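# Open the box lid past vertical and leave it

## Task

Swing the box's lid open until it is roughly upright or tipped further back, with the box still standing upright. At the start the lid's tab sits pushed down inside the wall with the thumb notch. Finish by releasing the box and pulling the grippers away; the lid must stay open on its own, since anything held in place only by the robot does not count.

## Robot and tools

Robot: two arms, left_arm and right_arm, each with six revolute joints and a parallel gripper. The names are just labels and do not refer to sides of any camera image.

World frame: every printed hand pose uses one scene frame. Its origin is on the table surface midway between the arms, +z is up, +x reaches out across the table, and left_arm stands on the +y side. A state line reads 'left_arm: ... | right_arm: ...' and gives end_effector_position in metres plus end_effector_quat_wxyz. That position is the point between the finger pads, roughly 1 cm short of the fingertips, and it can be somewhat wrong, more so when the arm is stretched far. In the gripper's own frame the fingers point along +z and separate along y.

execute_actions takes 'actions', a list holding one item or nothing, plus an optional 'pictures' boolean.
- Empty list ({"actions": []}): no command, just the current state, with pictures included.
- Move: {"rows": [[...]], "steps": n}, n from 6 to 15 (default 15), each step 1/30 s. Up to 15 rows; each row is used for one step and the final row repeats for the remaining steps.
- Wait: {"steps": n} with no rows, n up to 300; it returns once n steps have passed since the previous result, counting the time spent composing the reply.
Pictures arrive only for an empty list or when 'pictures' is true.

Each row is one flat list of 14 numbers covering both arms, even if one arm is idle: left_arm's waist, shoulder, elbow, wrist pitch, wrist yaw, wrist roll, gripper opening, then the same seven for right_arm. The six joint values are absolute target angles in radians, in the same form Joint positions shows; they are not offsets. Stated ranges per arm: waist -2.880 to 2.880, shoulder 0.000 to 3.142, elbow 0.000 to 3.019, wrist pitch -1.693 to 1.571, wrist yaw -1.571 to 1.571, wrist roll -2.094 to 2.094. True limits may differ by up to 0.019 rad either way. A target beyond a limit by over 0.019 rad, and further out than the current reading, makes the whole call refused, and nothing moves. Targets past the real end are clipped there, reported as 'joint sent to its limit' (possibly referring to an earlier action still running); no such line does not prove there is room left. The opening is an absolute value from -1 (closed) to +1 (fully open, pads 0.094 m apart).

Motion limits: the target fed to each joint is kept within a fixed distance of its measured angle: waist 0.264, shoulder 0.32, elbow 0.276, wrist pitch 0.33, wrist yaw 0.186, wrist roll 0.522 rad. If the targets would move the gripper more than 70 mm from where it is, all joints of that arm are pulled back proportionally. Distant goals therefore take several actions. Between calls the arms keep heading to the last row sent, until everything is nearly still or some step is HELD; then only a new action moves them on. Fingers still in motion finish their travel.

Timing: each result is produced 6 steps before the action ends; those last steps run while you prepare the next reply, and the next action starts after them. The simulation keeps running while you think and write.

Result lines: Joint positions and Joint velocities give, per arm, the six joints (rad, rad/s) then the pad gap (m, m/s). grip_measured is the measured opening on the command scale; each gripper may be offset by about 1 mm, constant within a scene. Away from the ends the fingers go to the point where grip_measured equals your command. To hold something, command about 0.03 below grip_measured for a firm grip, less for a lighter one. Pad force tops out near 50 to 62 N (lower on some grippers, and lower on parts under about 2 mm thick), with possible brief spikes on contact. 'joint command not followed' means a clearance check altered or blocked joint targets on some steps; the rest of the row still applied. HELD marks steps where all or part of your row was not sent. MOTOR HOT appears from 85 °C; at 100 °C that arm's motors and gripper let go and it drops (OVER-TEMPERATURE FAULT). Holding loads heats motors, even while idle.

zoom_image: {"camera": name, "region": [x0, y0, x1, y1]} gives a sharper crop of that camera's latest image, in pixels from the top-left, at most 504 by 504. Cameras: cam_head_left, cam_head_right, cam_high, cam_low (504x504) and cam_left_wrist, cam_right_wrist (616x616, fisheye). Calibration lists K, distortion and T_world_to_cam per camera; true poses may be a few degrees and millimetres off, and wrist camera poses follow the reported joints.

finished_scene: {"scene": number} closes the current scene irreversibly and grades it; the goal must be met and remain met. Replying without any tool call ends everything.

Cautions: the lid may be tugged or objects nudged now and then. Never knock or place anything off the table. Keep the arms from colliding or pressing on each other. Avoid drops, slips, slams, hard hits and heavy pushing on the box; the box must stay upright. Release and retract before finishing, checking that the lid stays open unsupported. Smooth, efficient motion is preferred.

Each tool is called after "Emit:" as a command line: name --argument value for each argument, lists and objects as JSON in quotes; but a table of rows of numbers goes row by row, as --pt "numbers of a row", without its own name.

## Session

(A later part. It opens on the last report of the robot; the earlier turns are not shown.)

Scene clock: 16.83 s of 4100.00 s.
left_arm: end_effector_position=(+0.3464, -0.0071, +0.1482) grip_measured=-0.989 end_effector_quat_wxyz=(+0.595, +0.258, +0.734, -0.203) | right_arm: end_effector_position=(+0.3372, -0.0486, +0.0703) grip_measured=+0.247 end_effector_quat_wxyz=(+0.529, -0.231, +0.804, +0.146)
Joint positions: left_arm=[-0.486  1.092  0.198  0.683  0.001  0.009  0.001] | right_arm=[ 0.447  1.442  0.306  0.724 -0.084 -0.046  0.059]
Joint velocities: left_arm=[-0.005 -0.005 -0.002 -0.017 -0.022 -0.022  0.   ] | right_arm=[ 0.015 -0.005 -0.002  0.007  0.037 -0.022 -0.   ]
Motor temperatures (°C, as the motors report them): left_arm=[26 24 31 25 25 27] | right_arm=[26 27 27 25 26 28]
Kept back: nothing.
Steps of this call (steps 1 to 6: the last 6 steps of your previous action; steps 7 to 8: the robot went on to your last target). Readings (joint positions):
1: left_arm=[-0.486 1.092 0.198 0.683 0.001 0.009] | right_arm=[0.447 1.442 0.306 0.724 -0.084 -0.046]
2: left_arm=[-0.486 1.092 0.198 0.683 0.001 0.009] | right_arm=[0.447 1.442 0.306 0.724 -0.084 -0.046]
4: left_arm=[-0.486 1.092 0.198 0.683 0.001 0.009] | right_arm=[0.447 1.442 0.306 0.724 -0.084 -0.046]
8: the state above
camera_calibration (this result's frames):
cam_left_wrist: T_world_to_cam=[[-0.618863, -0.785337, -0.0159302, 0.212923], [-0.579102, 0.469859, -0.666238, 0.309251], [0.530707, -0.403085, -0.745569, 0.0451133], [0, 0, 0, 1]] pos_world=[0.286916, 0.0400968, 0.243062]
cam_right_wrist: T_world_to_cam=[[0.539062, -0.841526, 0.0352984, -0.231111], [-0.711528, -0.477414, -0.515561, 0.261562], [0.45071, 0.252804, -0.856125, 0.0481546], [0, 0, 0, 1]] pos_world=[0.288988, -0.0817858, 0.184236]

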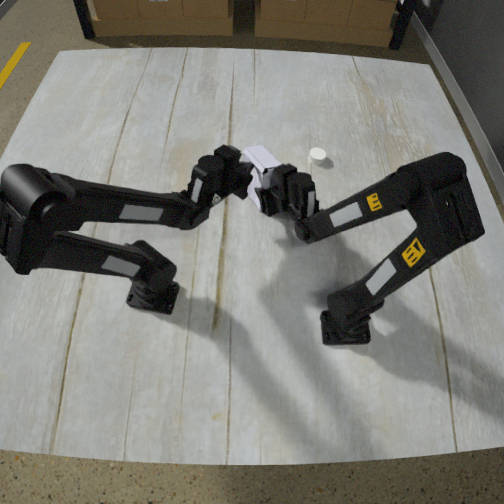

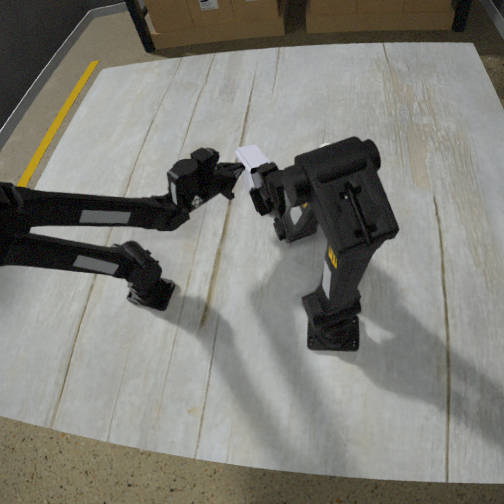

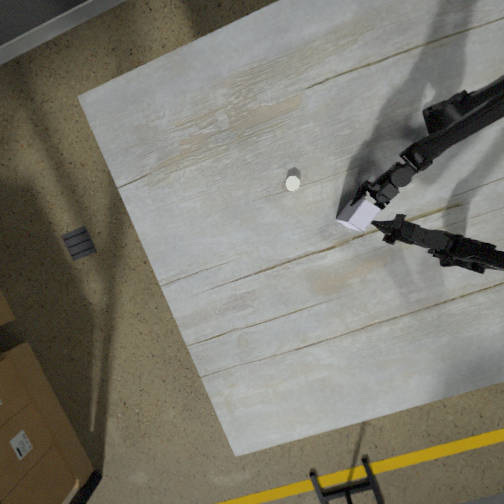

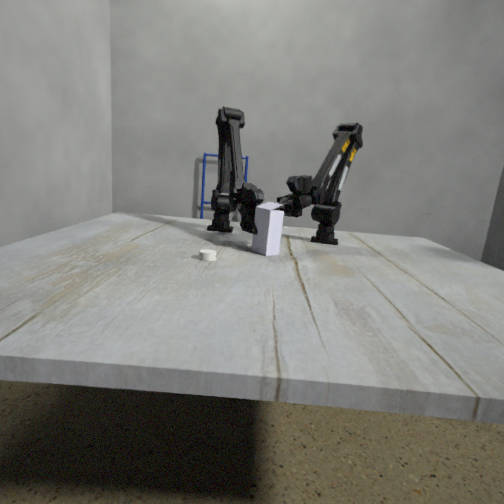

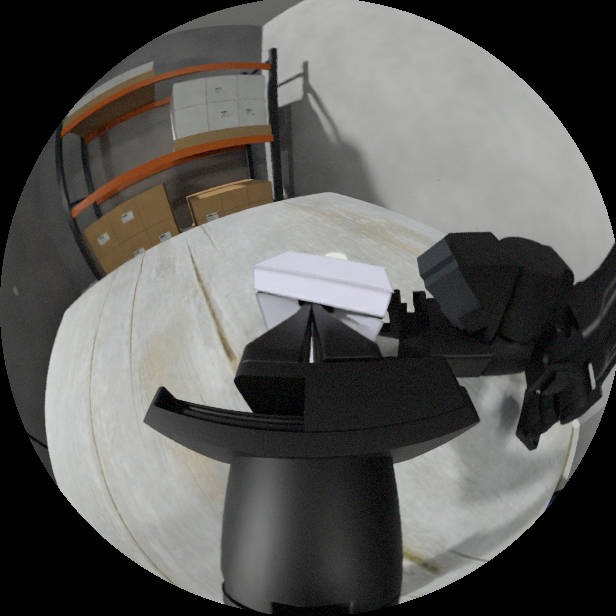

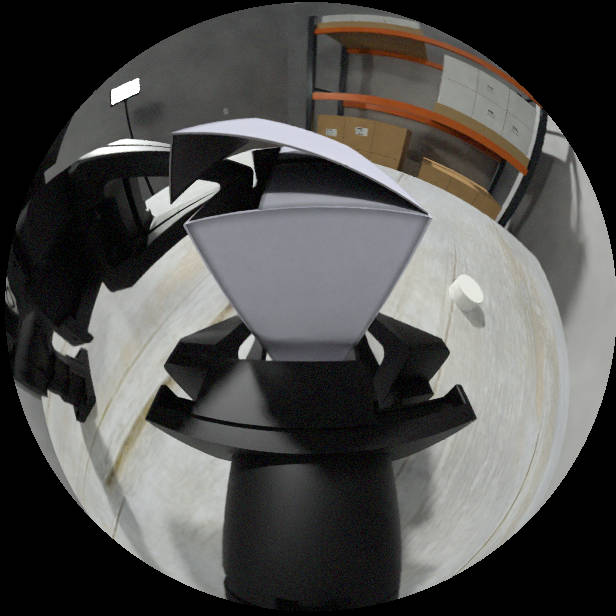

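Tab is out. Raise slowly.

Emit:
execute_actions --actions '[{"rows":[[-0.48,1.09,0.243,0.72,0,0,-1,0.46,1.435,0.315,0.74,-0.1,-0.07,0.23],[-0.48,1.08,0.243,0.73,0,0,-1,0.46,1.435,0.315,0.74,-0.1,-0.07,0.23],[-0.48,1.08,0.25,0.73,0,0,-1,0.46,1.435,0.315,0.74,-0.1,-0.07,0.23],[-0.48,1.08,0.25,0.73,0,0,-1,0.46,1.435,0.315,0.74,-0.1,-0.07,0.23],[-0.48,1.08,0.26,0.73,0,0,-1,0.46,1.435,0.315,0.74,-0.1,-0.07,0.23],[-0.48,1.08,0.26,0.73,0,0,-1,0.46,1.435,0.315,0.74,-0.1,-0.07,0.23],[-0.48,1.09,0.28,0.72,0,0,-1,0.46,1.435,0.315,0.74,-0.1,-0.07,0.23]]}]'

Emit:
execute_actions --actions '[{"steps":10}]' --pictures true

Scene clock: 17.47 s of 4100.00 s.
left_arm: end_effector_position=(+0.3559, -0.0140, +0.1699) grip_measured=-0.989 end_effector_quat_wxyz=(+0.616, +0.251, +0.717, -0.209) | right_arm: end_effector_position=(+0.3356, -0.0457, +0.0704) grip_measured=+0.247 end_effector_quat_wxyz=(+0.528, -0.237, +0.802, +0.151)
Joint positions: left_arm=[-0.486  1.091  0.229  0.707 -0.002  0.009  0.001] | right_arm=[ 0.45   1.442  0.306  0.724 -0.096 -0.05   0.059]
Joint velocities: left_arm=[ 0.005 -0.024  0.291 -0.002 -0.037 -0.022 -0.   ] | right_arm=[-0.005 -0.005 -0.007 -0.002  0.022  0.066 -0.001]
Motor temperatures (°C, as the motors report them): left_arm=[26 24 31 25 25 27] | right_arm=[26 27 27 25 26 28]
Steps of this call (steps 1 to 10: the robot went on to your last target; steps 11 to 19: the first 9 steps of this action). Readings (joint positions):
11: left_arm=[-0.486 1.092 0.198 0.686 0.001 0.009] | right_arm=[0.447 1.442 0.306 0.724 -0.084 -0.046]
12: left_arm=[-0.486 1.092 0.198 0.691 -0.000 0.009] | right_arm=[0.447 1.442 0.306 0.724 -0.084 -0.046]
14: left_arm=[-0.486 1.092 0.198 0.701 -0.002 0.009] | right_arm=[0.447 1.442 0.306 0.724 -0.084 -0.046]
18: left_arm=[-0.486 1.091 0.219 0.707 -0.002 0.009] | right_arm=[0.450 1.442 0.306 0.724 -0.096 -0.049]
19: the state above

Scene clock: 17.80 s of 4100.00 s.
left_arm: end_effector_position=(+0.3618, -0.0186, +0.1814) grip_measured=-0.989 end_effector_quat_wxyz=(+0.624, +0.249, +0.710, -0.212) | right_arm: end_effector_position=(+0.3356, -0.0456, +0.0704) grip_measured=+0.247 end_effector_quat_wxyz=(+0.528, -0.238, +0.801, +0.151)
Joint positions: left_arm=[-0.486  1.091  0.252  0.708 -0.002  0.009  0.001] | right_arm=[ 0.45   1.442  0.306  0.724 -0.097 -0.052  0.059]
Joint velocities: left_arm=[-0.015 -0.005  0.012  0.002 -0.022  0.007 -0.   ] | right_arm=[-0.005 -0.024 -0.017  0.002 -0.022  0.095  0.   ]
Motor temperatures (°C, as the motors report them): left_arm=[26 24 31 25 25 27] | right_arm=[26 27 27 25 26 28]
Kept back: nothing.
Steps of this call (steps 1 to 6: the last 6 steps of your previous action; steps 7 to 10: the robot went on to your last target). Readings (joint positions):
1: left_arm=[-0.486 1.091 0.239 0.707 -0.002 0.009] | right_arm=[0.450 1.442 0.306 0.724 -0.097 -0.051]
2: left_arm=[-0.486 1.091 0.246 0.707 -0.002 0.009] | right_arm=[0.450 1.442 0.306 0.724 -0.097 -0.051]
4: left_arm=[-0.486 1.091 0.252 0.708 -0.002 0.009] | right_arm=[0.450 1.442 0.306 0.724 -0.097 -0.051]
8: left_arm=[-0.486 1.091 0.252 0.708 -0.002 0.009] | right_arm=[0.450 1.442 0.306 0.724 -0.097 -0.052]
10: the state above
camera_calibration (this result's frames):
cam_left_wrist: T_world_to_cam=[[-0.615762, -0.787763, -0.0162952, 0.212827], [-0.535879, 0.433857, -0.724294, 0.339925], [0.577642, -0.437261, -0.689298, 0.0292625], [0, 0, 0, 1]] pos_world=[0.296306, 0.0329744, 0.269844]
cam_right_wrist: T_world_to_cam=[[0.553538, -0.832061, 0.0356431, -0.232144], [-0.70266, -0.48957, -0.516324, 0.258394], [0.447063, 0.26076, -0.855651, 0.0498601], [0, 0, 0, 1]] pos_world=[0.287773, -0.0796578, 0.184352]

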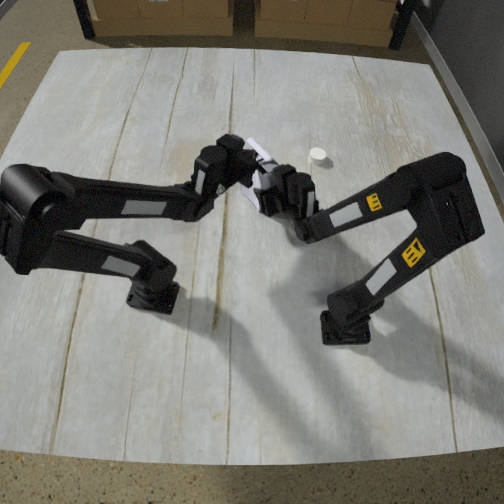

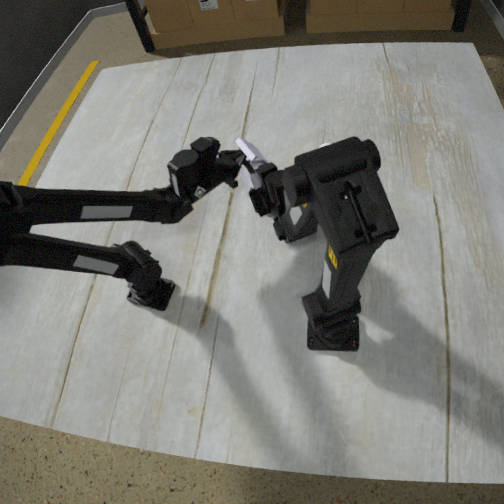

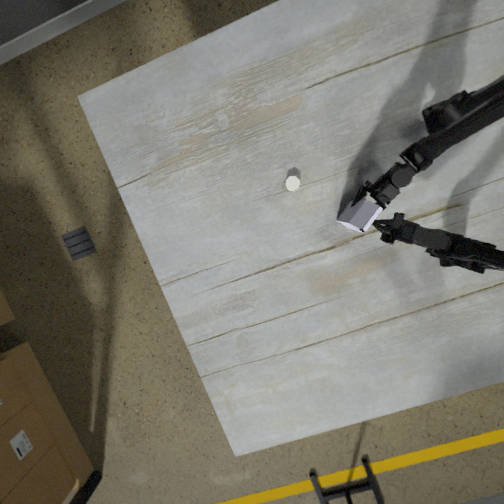

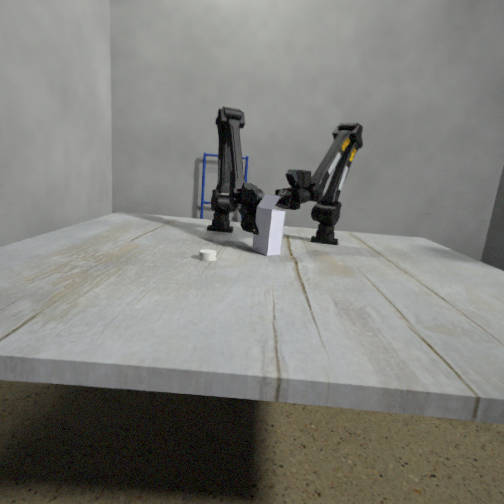

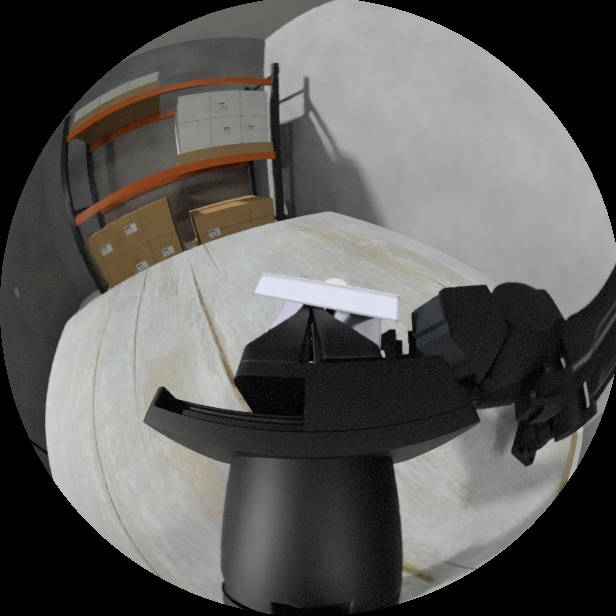

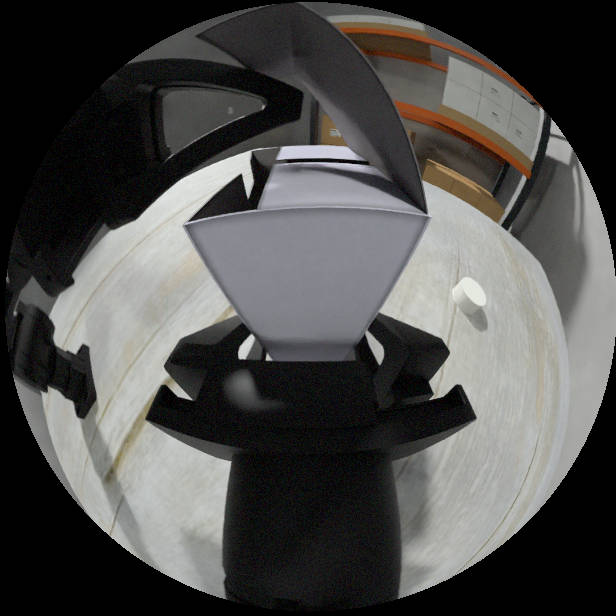

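Emit:
execute_actions --actions '[{"rows":[[-0.47,1.1,0.32,0.66,0.02,0,-1,0.46,1.435,0.315,0.74,-0.1,-0.07,0.23],[-0.47,1.1,0.35,0.61,0.03,0,-1,0.46,1.435,0.315,0.74,-0.1,-0.07,0.23],[-0.46,1.11,0.38,0.55,0.04,0,-1,0.46,1.435,0.315,0.74,-0.1,-0.07,0.23],[-0.46,1.12,0.41,0.5,0.06,0,-1,0.46,1.435,0.315,0.74,-0.1,-0.07,0.23],[-0.46,1.13,0.44,0.44,0.07,0,-1,0.46,1.435,0.315,0.74,-0.1,-0.07,0.23],[-0.45,1.13,0.47,0.39,0.08,0,-1,0.46,1.435,0.315,0.74,-0.1,-0.07,0.23],[-0.45,1.14,0.5,0.33,0.1,0,-1,0.46,1.435,0.315,0.74,-0.1,-0.07,0.23],[-0.45,1.15,0.53,0.28,0.11,0,-1,0.46,1.435,0.315,0.74,-0.1,-0.07,0.23],[-0.44,1.16,0.56,0.22,0.12,0,-1,0.46,1.435,0.315,0.74,-0.1,-0.07,0.23],[-0.44,1.16,0.59,0.17,0.13,0,-1,0.46,1.435,0.315,0.74,-0.1,-0.07,0.23],[-0.44,1.17,0.62,0.11,0.14,0,-1,0.46,1.435,0.315,0.74,-0.1,-0.07,0.23],[-0.44,1.18,0.64,0.06,0.15,0,-1,0.46,1.435,0.315,0.74,-0.1,-0.07,0.23]]}]'

Emit:
execute_actions --actions '[{"steps":18}]' --pictures true

Scene clock: 18.53 s of 4100.00 s.
left_arm: end_effector_position=(+0.3959, -0.0540, +0.1901) grip_measured=-0.989 end_effector_quat_wxyz=(+0.541, +0.288, +0.758, -0.223) | right_arm: end_effector_position=(+0.3356, -0.0456, +0.0704) grip_measured=+0.247 end_effector_quat_wxyz=(+0.528, -0.238, +0.801, +0.151)
Joint positions: left_arm=[-0.46   1.127  0.468  0.337  0.109  0.009  0.001] | right_arm=[ 0.45   1.442  0.306  0.724 -0.097 -0.052  0.059]
Joint velocities: left_arm=[ 0.093  0.22   0.984 -1.57   0.344 -0.007  0.   ] | right_arm=[-0.005  0.005 -0.017 -0.022 -0.007  0.066 -0.001]
Motor temperatures (°C, as the motors report them): left_arm=[26 24 32 25 25 27] | right_arm=[26 27 27 25 26 28]
Steps of this call (steps 1 to 13: the robot went on to your last target; steps 14 to 22: the first 9 steps of this action). Readings (joint positions):
14: left_arm=[-0.485 1.091 0.255 0.701 0.008 0.009] | right_arm=[0.450 1.442 0.306 0.724 -0.097 -0.052]
15: left_arm=[-0.484 1.091 0.264 0.678 0.019 0.009] | right_arm=[0.450 1.442 0.306 0.724 -0.097 -0.052]
17: left_arm=[-0.478 1.093 0.304 0.595 0.045 0.009] | right_arm=[0.450 1.442 0.306 0.724 -0.097 -0.052]
21: left_arm=[-0.463 1.119 0.433 0.390 0.097 0.009] | right_arm=[0.450 1.442 0.306 0.724 -0.097 -0.052]
22: the state above

Scene clock: 19.13 s of 4100.00 s.
left_arm: end_effector_position=(+0.4125, -0.0681, +0.1933) grip_measured=-0.989 end_effector_quat_wxyz=(+0.474, +0.304, +0.797, -0.218) | right_arm: end_effector_position=(+0.3356, -0.0456, +0.0704) grip_measured=+0.247 end_effector_quat_wxyz=(+0.528, -0.238, +0.801, +0.151)
Joint positions: left_arm=[-0.449  1.162  0.614  0.07   0.148  0.009  0.001] | right_arm=[ 0.45   1.442  0.306  0.724 -0.097 -0.052  0.059]
Joint velocities: left_arm=[-0.005 -0.005 -0.007  0.002 -0.037 -0.007 -0.001] | right_arm=[-0.024 -0.005 -0.012 -0.002 -0.007 -0.037  0.001]
Motor temperatures (°C, as the motors report them): left_arm=[26 24 32 25 25 27] | right_arm=[26 27 27 25 26 28]
Kept back: nothing.
Steps of this call (steps 1 to 6: the last 6 steps of your previous action; steps 7 to 18: the robot went on to your last target). Readings (joint positions):
1: left_arm=[-0.456 1.135 0.501 0.284 0.119 0.009] | right_arm=[0.450 1.442 0.306 0.724 -0.097 -0.052]
2: left_arm=[-0.453 1.142 0.533 0.230 0.129 0.009] | right_arm=[0.450 1.442 0.306 0.724 -0.097 -0.052]
4: left_arm=[-0.449 1.154 0.588 0.134 0.144 0.009] | right_arm=[0.450 1.442 0.306 0.724 -0.097 -0.052]
8: left_arm=[-0.449 1.161 0.614 0.081 0.148 0.009] | right_arm=[0.450 1.442 0.306 0.724 -0.097 -0.052]
18: the state above
camera_calibration (this result's frames):
cam_left_wrist: T_world_to_cam=[[-0.690853, -0.721118, 0.0520695, 0.227562], [-0.660906, 0.600684, -0.44987, 0.407163], [0.293132, -0.345207, -0.891575, 0.14926], [0, 0, 0, 1]] pos_world=[0.382555, -0.0289519, 0.304398]
cam_right_wrist: T_world_to_cam=[[0.553538, -0.832061, 0.0356431, -0.232144], [-0.70266, -0.48957, -0.516324, 0.258394], [0.447063, 0.26076, -0.855651, 0.0498601], [0, 0, 0, 1]] pos_world=[0.287773, -0.0796578, 0.184352]

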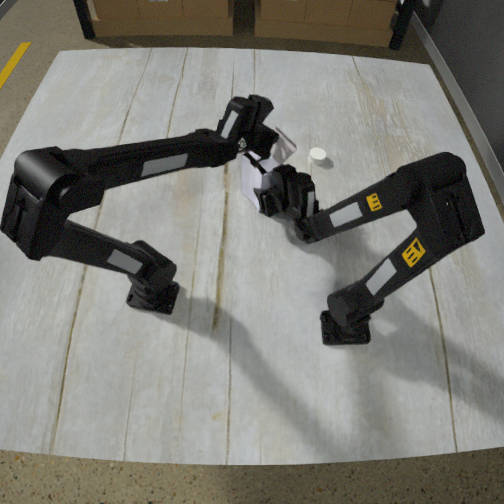

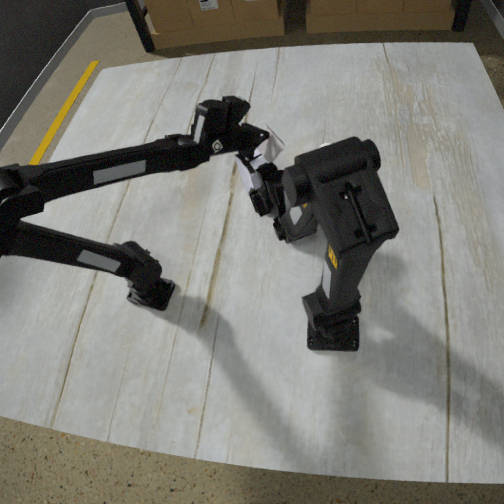

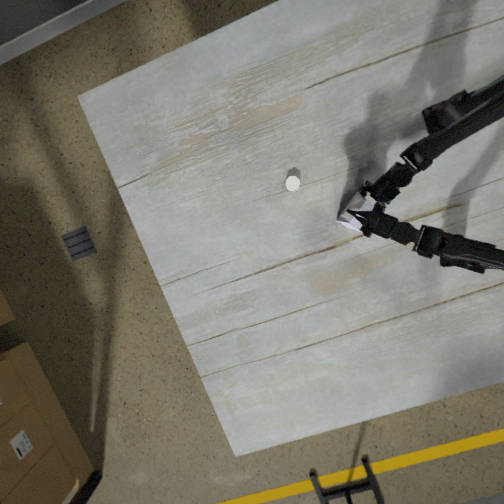

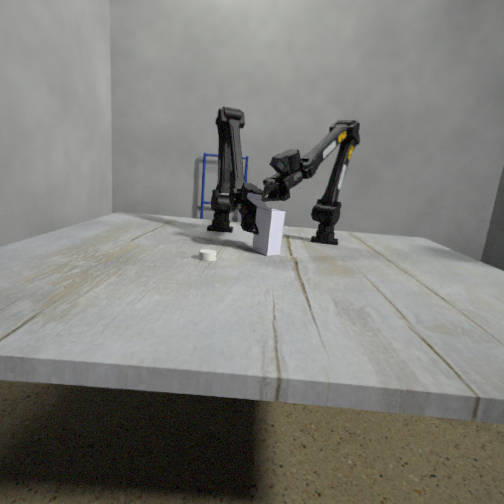

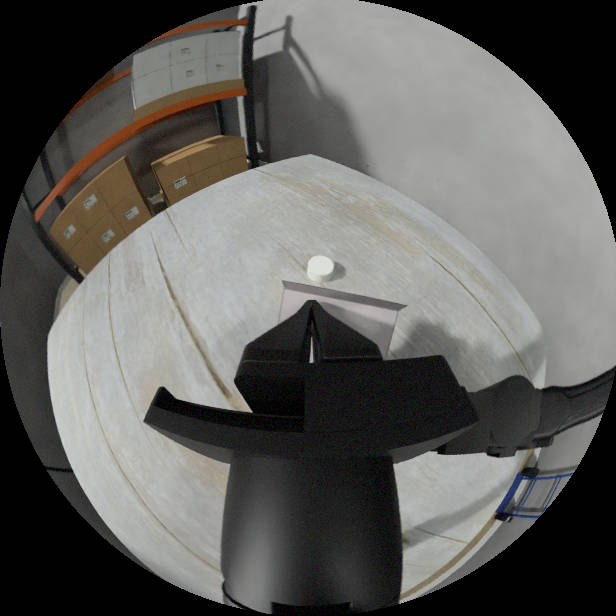

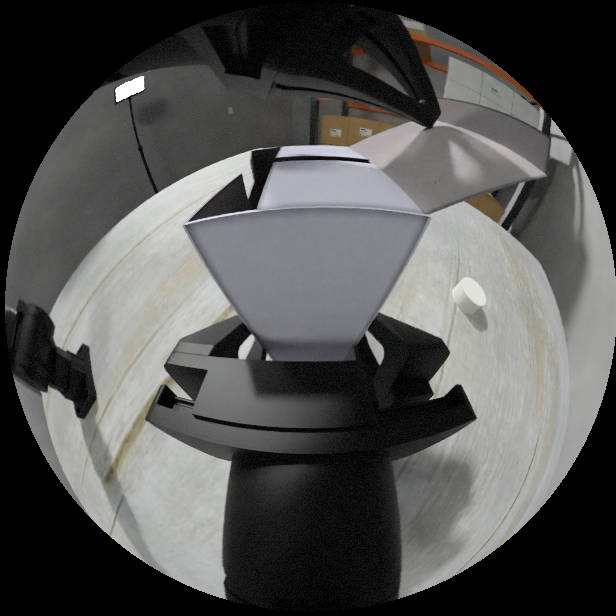

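Emit:
execute_actions --actions '[{"rows":[[-0.44,1.22,0.66,0.0,0.15,0,-1,0.46,1.435,0.315,0.74,-0.1,-0.07,0.23]],"steps":10}]'

Emit:
execute_actions --actions '[{"rows":[[-0.44,0.95,0.5,0.05,0.15,0,-1,0.46,1.435,0.315,0.74,-0.1,-0.07,1]],"steps":10}]'

Emit:
execute_actions --actions '[{"rows":[[-0.4,0.6,0.35,-0.1,0.15,0,-1,0.44,1.26,0.16,0.73,-0.1,-0.07,1]],"steps":8}]'

Emit:
execute_actions --actions '[{"rows":[[-0.1,0.6,0.35,-0.1,0.15,0,-1,0.4,1.0,0.04,0.6,-0.1,-0.07,1]]}]'

Emit:
execute_actions --actions '[{"steps":30}]' --pictures true

Scene clock: 19.67 s of 4100.00 s.
left_arm: end_effector_position=(+0.4115, -0.0674, +0.1773) grip_measured=-0.989 end_effector_quat_wxyz=(+0.448, +0.307, +0.813, -0.211) | right_arm: end_effector_position=(+0.3356, -0.0456, +0.0704) grip_measured=+0.247 end_effector_quat_wxyz=(+0.528, -0.238, +0.801, +0.151)
Joint positions: left_arm=[-0.449  1.187  0.623  0.023  0.148  0.009  0.001] | right_arm=[ 0.45   1.442  0.306  0.724 -0.097 -0.052  0.059]
Joint velocities: left_arm=[-0.005  0.239  0.002 -0.173 -0.007 -0.022 -0.001] | right_arm=[-0.015 -0.005  0.002  0.012  0.022 -0.095 -0.   ]
Motor temperatures (°C, as the motors report them): left_arm=[26 24 32 25 25 27] | right_arm=[26 27 27 25 26 28]
Steps of this call (steps 1 to 12: the robot went on to your last target; steps 13 to 16: the first 4 steps of this action). Readings (joint positions):
13: left_arm=[-0.449 1.165 0.616 0.059 0.148 0.009] | right_arm=[0.450 1.442 0.306 0.724 -0.097 -0.052]
14: left_arm=[-0.449 1.170 0.620 0.042 0.148 0.009] | right_arm=[0.450 1.442 0.306 0.724 -0.097 -0.052]
16: the state above

Scene clock: 20.00 s of 4100.00 s.
left_arm: end_effector_position=(+0.3766, -0.0423, +0.1892) grip_measured=-0.989 end_effector_quat_wxyz=(+0.473, +0.304, +0.798, -0.218) | right_arm: end_effector_position=(+0.3354, -0.0453, +0.0704) grip_measured=+0.996 end_effector_quat_wxyz=(+0.528, -0.239, +0.801, +0.151)
Joint positions: left_arm=[-0.449  1.023  0.512  0.031  0.149  0.009  0.001] | right_arm=[ 0.451  1.442  0.306  0.724 -0.098 -0.054  0.094]
Joint velocities: left_arm=[-0.015 -1.705 -0.686 -0.007  0.022 -0.11  -0.001] | right_arm=[-0.005 -0.015 -0.002 -0.007 -0.022  0.007  0.03 ]
Motor temperatures (°C, as the motors report them): left_arm=[26 24 32 25 25 27] | right_arm=[26 27 27 25 26 28]
Steps of this call (steps 1 to 6: the last 6 steps of your previous action; steps 7 to 10: the first 4 steps of this action). Readings (joint positions):
7: left_arm=[-0.449 1.187 0.613 0.021 0.149 0.009] | right_arm=[0.451 1.442 0.306 0.724 -0.098 -0.052]
8: left_arm=[-0.449 1.144 0.579 0.030 0.149 0.009] | right_arm=[0.451 1.442 0.306 0.724 -0.098 -0.052]
10: the state above

Scene clock: 20.27 s of 4100.00 s.
left_arm: end_effector_position=(+0.3513, -0.0184, +0.2153) grip_measured=-0.989 end_effector_quat_wxyz=(+0.505, +0.296, +0.780, -0.224) | right_arm: end_effector_position=(+0.3216, -0.0521, +0.0731) grip_measured=+1.000 end_effector_quat_wxyz=(+0.530, -0.239, +0.799, +0.151)
Joint positions: left_arm=[-0.437  0.842  0.448 -0.011  0.149  0.009  0.001] | right_arm=[ 0.451  1.395  0.265  0.724 -0.098 -0.054  0.094]
Joint velocities: left_arm=[ 0.308 -2.125 -1.14  -1.106  0.051 -0.022 -0.   ] | right_arm=[-0.015 -1.333 -1.057  0.002 -0.051  0.022  0.   ]
Motor temperatures (°C, as the motors report them): left_arm=[26 24 32 25 25 27] | right_arm=[26 27 27 25 26 28]
Steps of this call (steps 1 to 6: the last 6 steps of your previous action; steps 7 to 8: the first 2 steps of this action). Readings (joint positions):
7: left_arm=[-0.446 0.895 0.479 0.027 0.149 0.009] | right_arm=[0.451 1.429 0.294 0.724 -0.098 -0.054]
8: the state above

Scene clock: 20.77 s of 4100.00 s.
left_arm: end_effector_position=(+0.3695, +0.1197, +0.2174) grip_measured=-0.989 end_effector_quat_wxyz=(+0.558, +0.151, +0.805, -0.131) | right_arm: end_effector_position=(+0.2511, -0.1032, +0.0977) grip_measured=+1.000 end_effector_quat_wxyz=(+0.568, -0.217, +0.780, +0.145)
Joint positions: left_arm=[-0.079  0.597  0.339 -0.095  0.146  0.009  0.001] | right_arm=[ 0.406  0.973  0.038  0.616 -0.1   -0.055  0.094]
Joint velocities: left_arm=[-0.142  0.005  0.007 -0.012  0.007  0.022 -0.   ] | right_arm=[-0.005  0.142 -0.022  0.002 -0.007  0.051  0.   ]
Motor temperatures (°C, as the motors report them): left_arm=[26 24 32 25 25 27] | right_arm=[26 27 27 25 26 28]
Steps of this call (steps 1 to 6: the last 6 steps of your previous action; steps 7 to 15: the first 9 steps of this action). Readings (joint positions):
7: left_arm=[-0.383 0.559 0.339 -0.094 0.161 0.009] | right_arm=[0.446 1.218 0.148 0.704 -0.100 -0.055]
8: left_arm=[-0.322 0.565 0.339 -0.094 0.162 0.009] | right_arm=[0.436 1.171 0.127 0.669 -0.100 -0.055]
10: left_arm=[-0.171 0.583 0.339 -0.094 0.151 0.009] | right_arm=[0.414 1.052 0.071 0.630 -0.100 -0.055]
14: left_arm=[-0.075 0.597 0.339 -0.095 0.145 0.009] | right_arm=[0.406 0.969 0.038 0.616 -0.100 -0.055]
15: the state above

Scene clock: 21.77 s of 4100.00 s.
left_arm: end_effector_position=(+0.3680, +0.1154, +0.2175) grip_measured=-0.989 end_effector_quat_wxyz=(+0.557, +0.156, +0.804, -0.135) | right_arm: end_effector_position=(+0.2501, -0.1036, +0.0908) grip_measured=+1.000 end_effector_quat_wxyz=(+0.559, -0.218, +0.787, +0.144)
Joint positions: left_arm=[-0.092  0.597  0.339 -0.095  0.148  0.009  0.001] | right_arm=[ 0.406  0.993  0.038  0.612 -0.1   -0.055  0.094]
Joint velocities: left_arm=[ 0.005  0.005  0.007 -0.012  0.022  0.022 -0.001] | right_arm=[-0.015  0.005  0.002 -0.012  0.022  0.022  0.   ]
Motor temperatures (°C, as the motors report them): left_arm=[26 24 32 25 25 27] | right_arm=[26 27 27 25 26 28]
Kept back: nothing.
Steps of this call (steps 1 to 6: the last 6 steps of your previous action; steps 7 to 30: the robot went on to your last target). Readings (joint positions):
1: left_arm=[-0.084 0.597 0.339 -0.095 0.147 0.009] | right_arm=[0.406 0.978 0.038 0.615 -0.100 -0.055]
2: left_arm=[-0.088 0.597 0.339 -0.095 0.148 0.009] | right_arm=[0.406 0.984 0.038 0.613 -0.100 -0.055]
4: left_arm=[-0.091 0.597 0.339 -0.095 0.148 0.009] | right_arm=[0.406 0.991 0.038 0.613 -0.100 -0.055]
8: left_arm=[-0.092 0.597 0.339 -0.095 0.148 0.009] | right_arm=[0.406 0.993 0.038 0.612 -0.100 -0.055]
30: the state above
All arms were judged still, so your last target was given up. Only a new action makes them travel on or press farther. Fingers that are still opening or closing keep moving.
camera_calibration (this result's frames):
cam_left_wrist: T_world_to_cam=[[-0.400805, -0.915495, 0.0349965, 0.247261], [-0.768311, 0.315069, -0.557162, 0.374136], [0.499052, -0.250201, -0.829666, 0.146984], [0, 0, 0, 1]] pos_world=[0.313204, 0.145263, 0.321748]
cam_right_wrist: T_world_to_cam=[[0.516231, -0.855223, 0.045818, -0.227865], [-0.687552, -0.445732, -0.573232, 0.186414], [0.510664, 0.264418, -0.818111, 0.101656], [0, 0, 0, 1]] pos_world=[0.193888, -0.138664, 0.200465]

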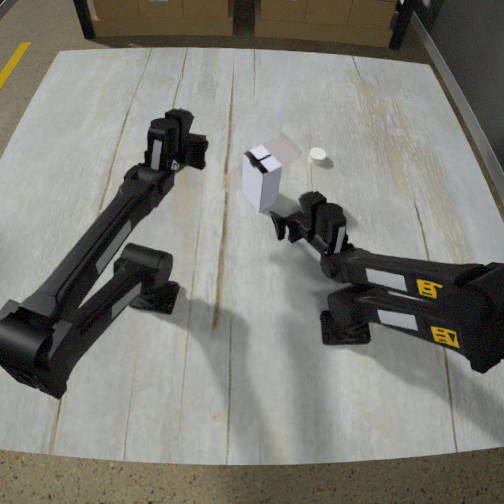

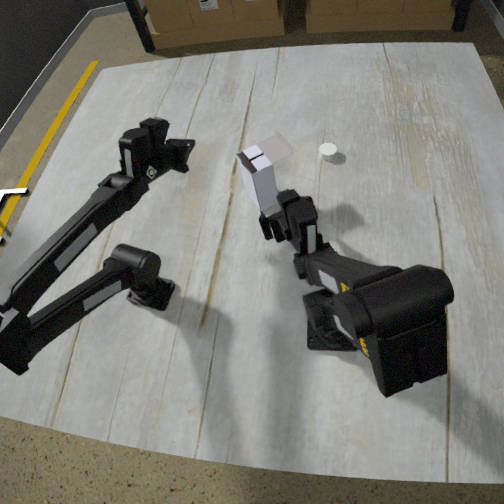

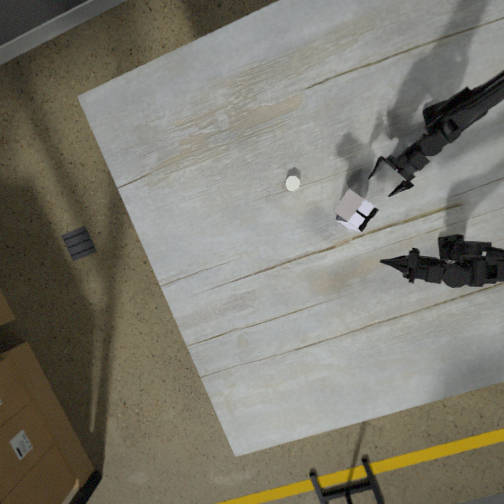

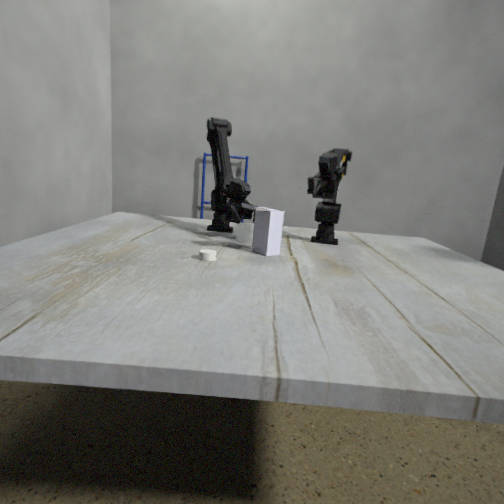

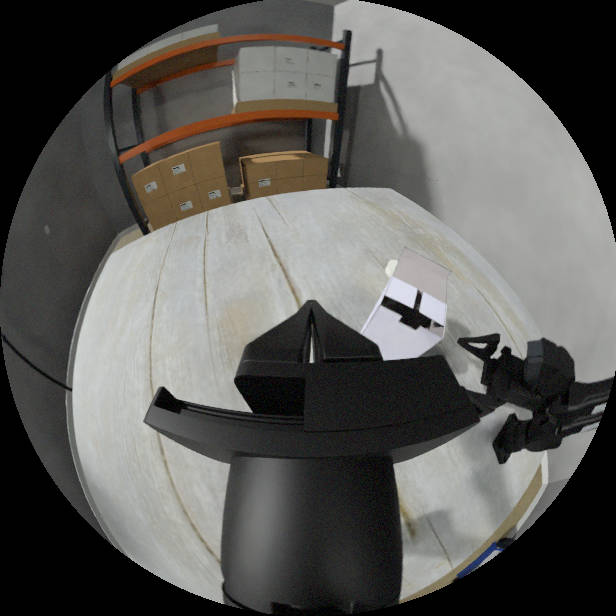

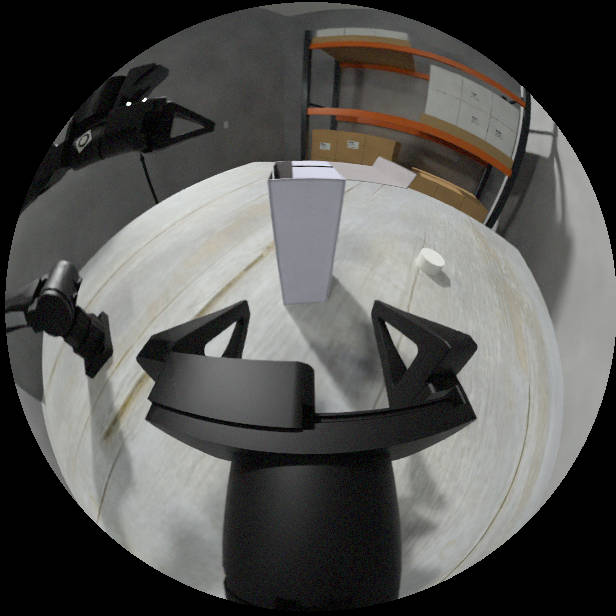

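Emit:
finished_scene --scene 1

The scene is finished: the task was done.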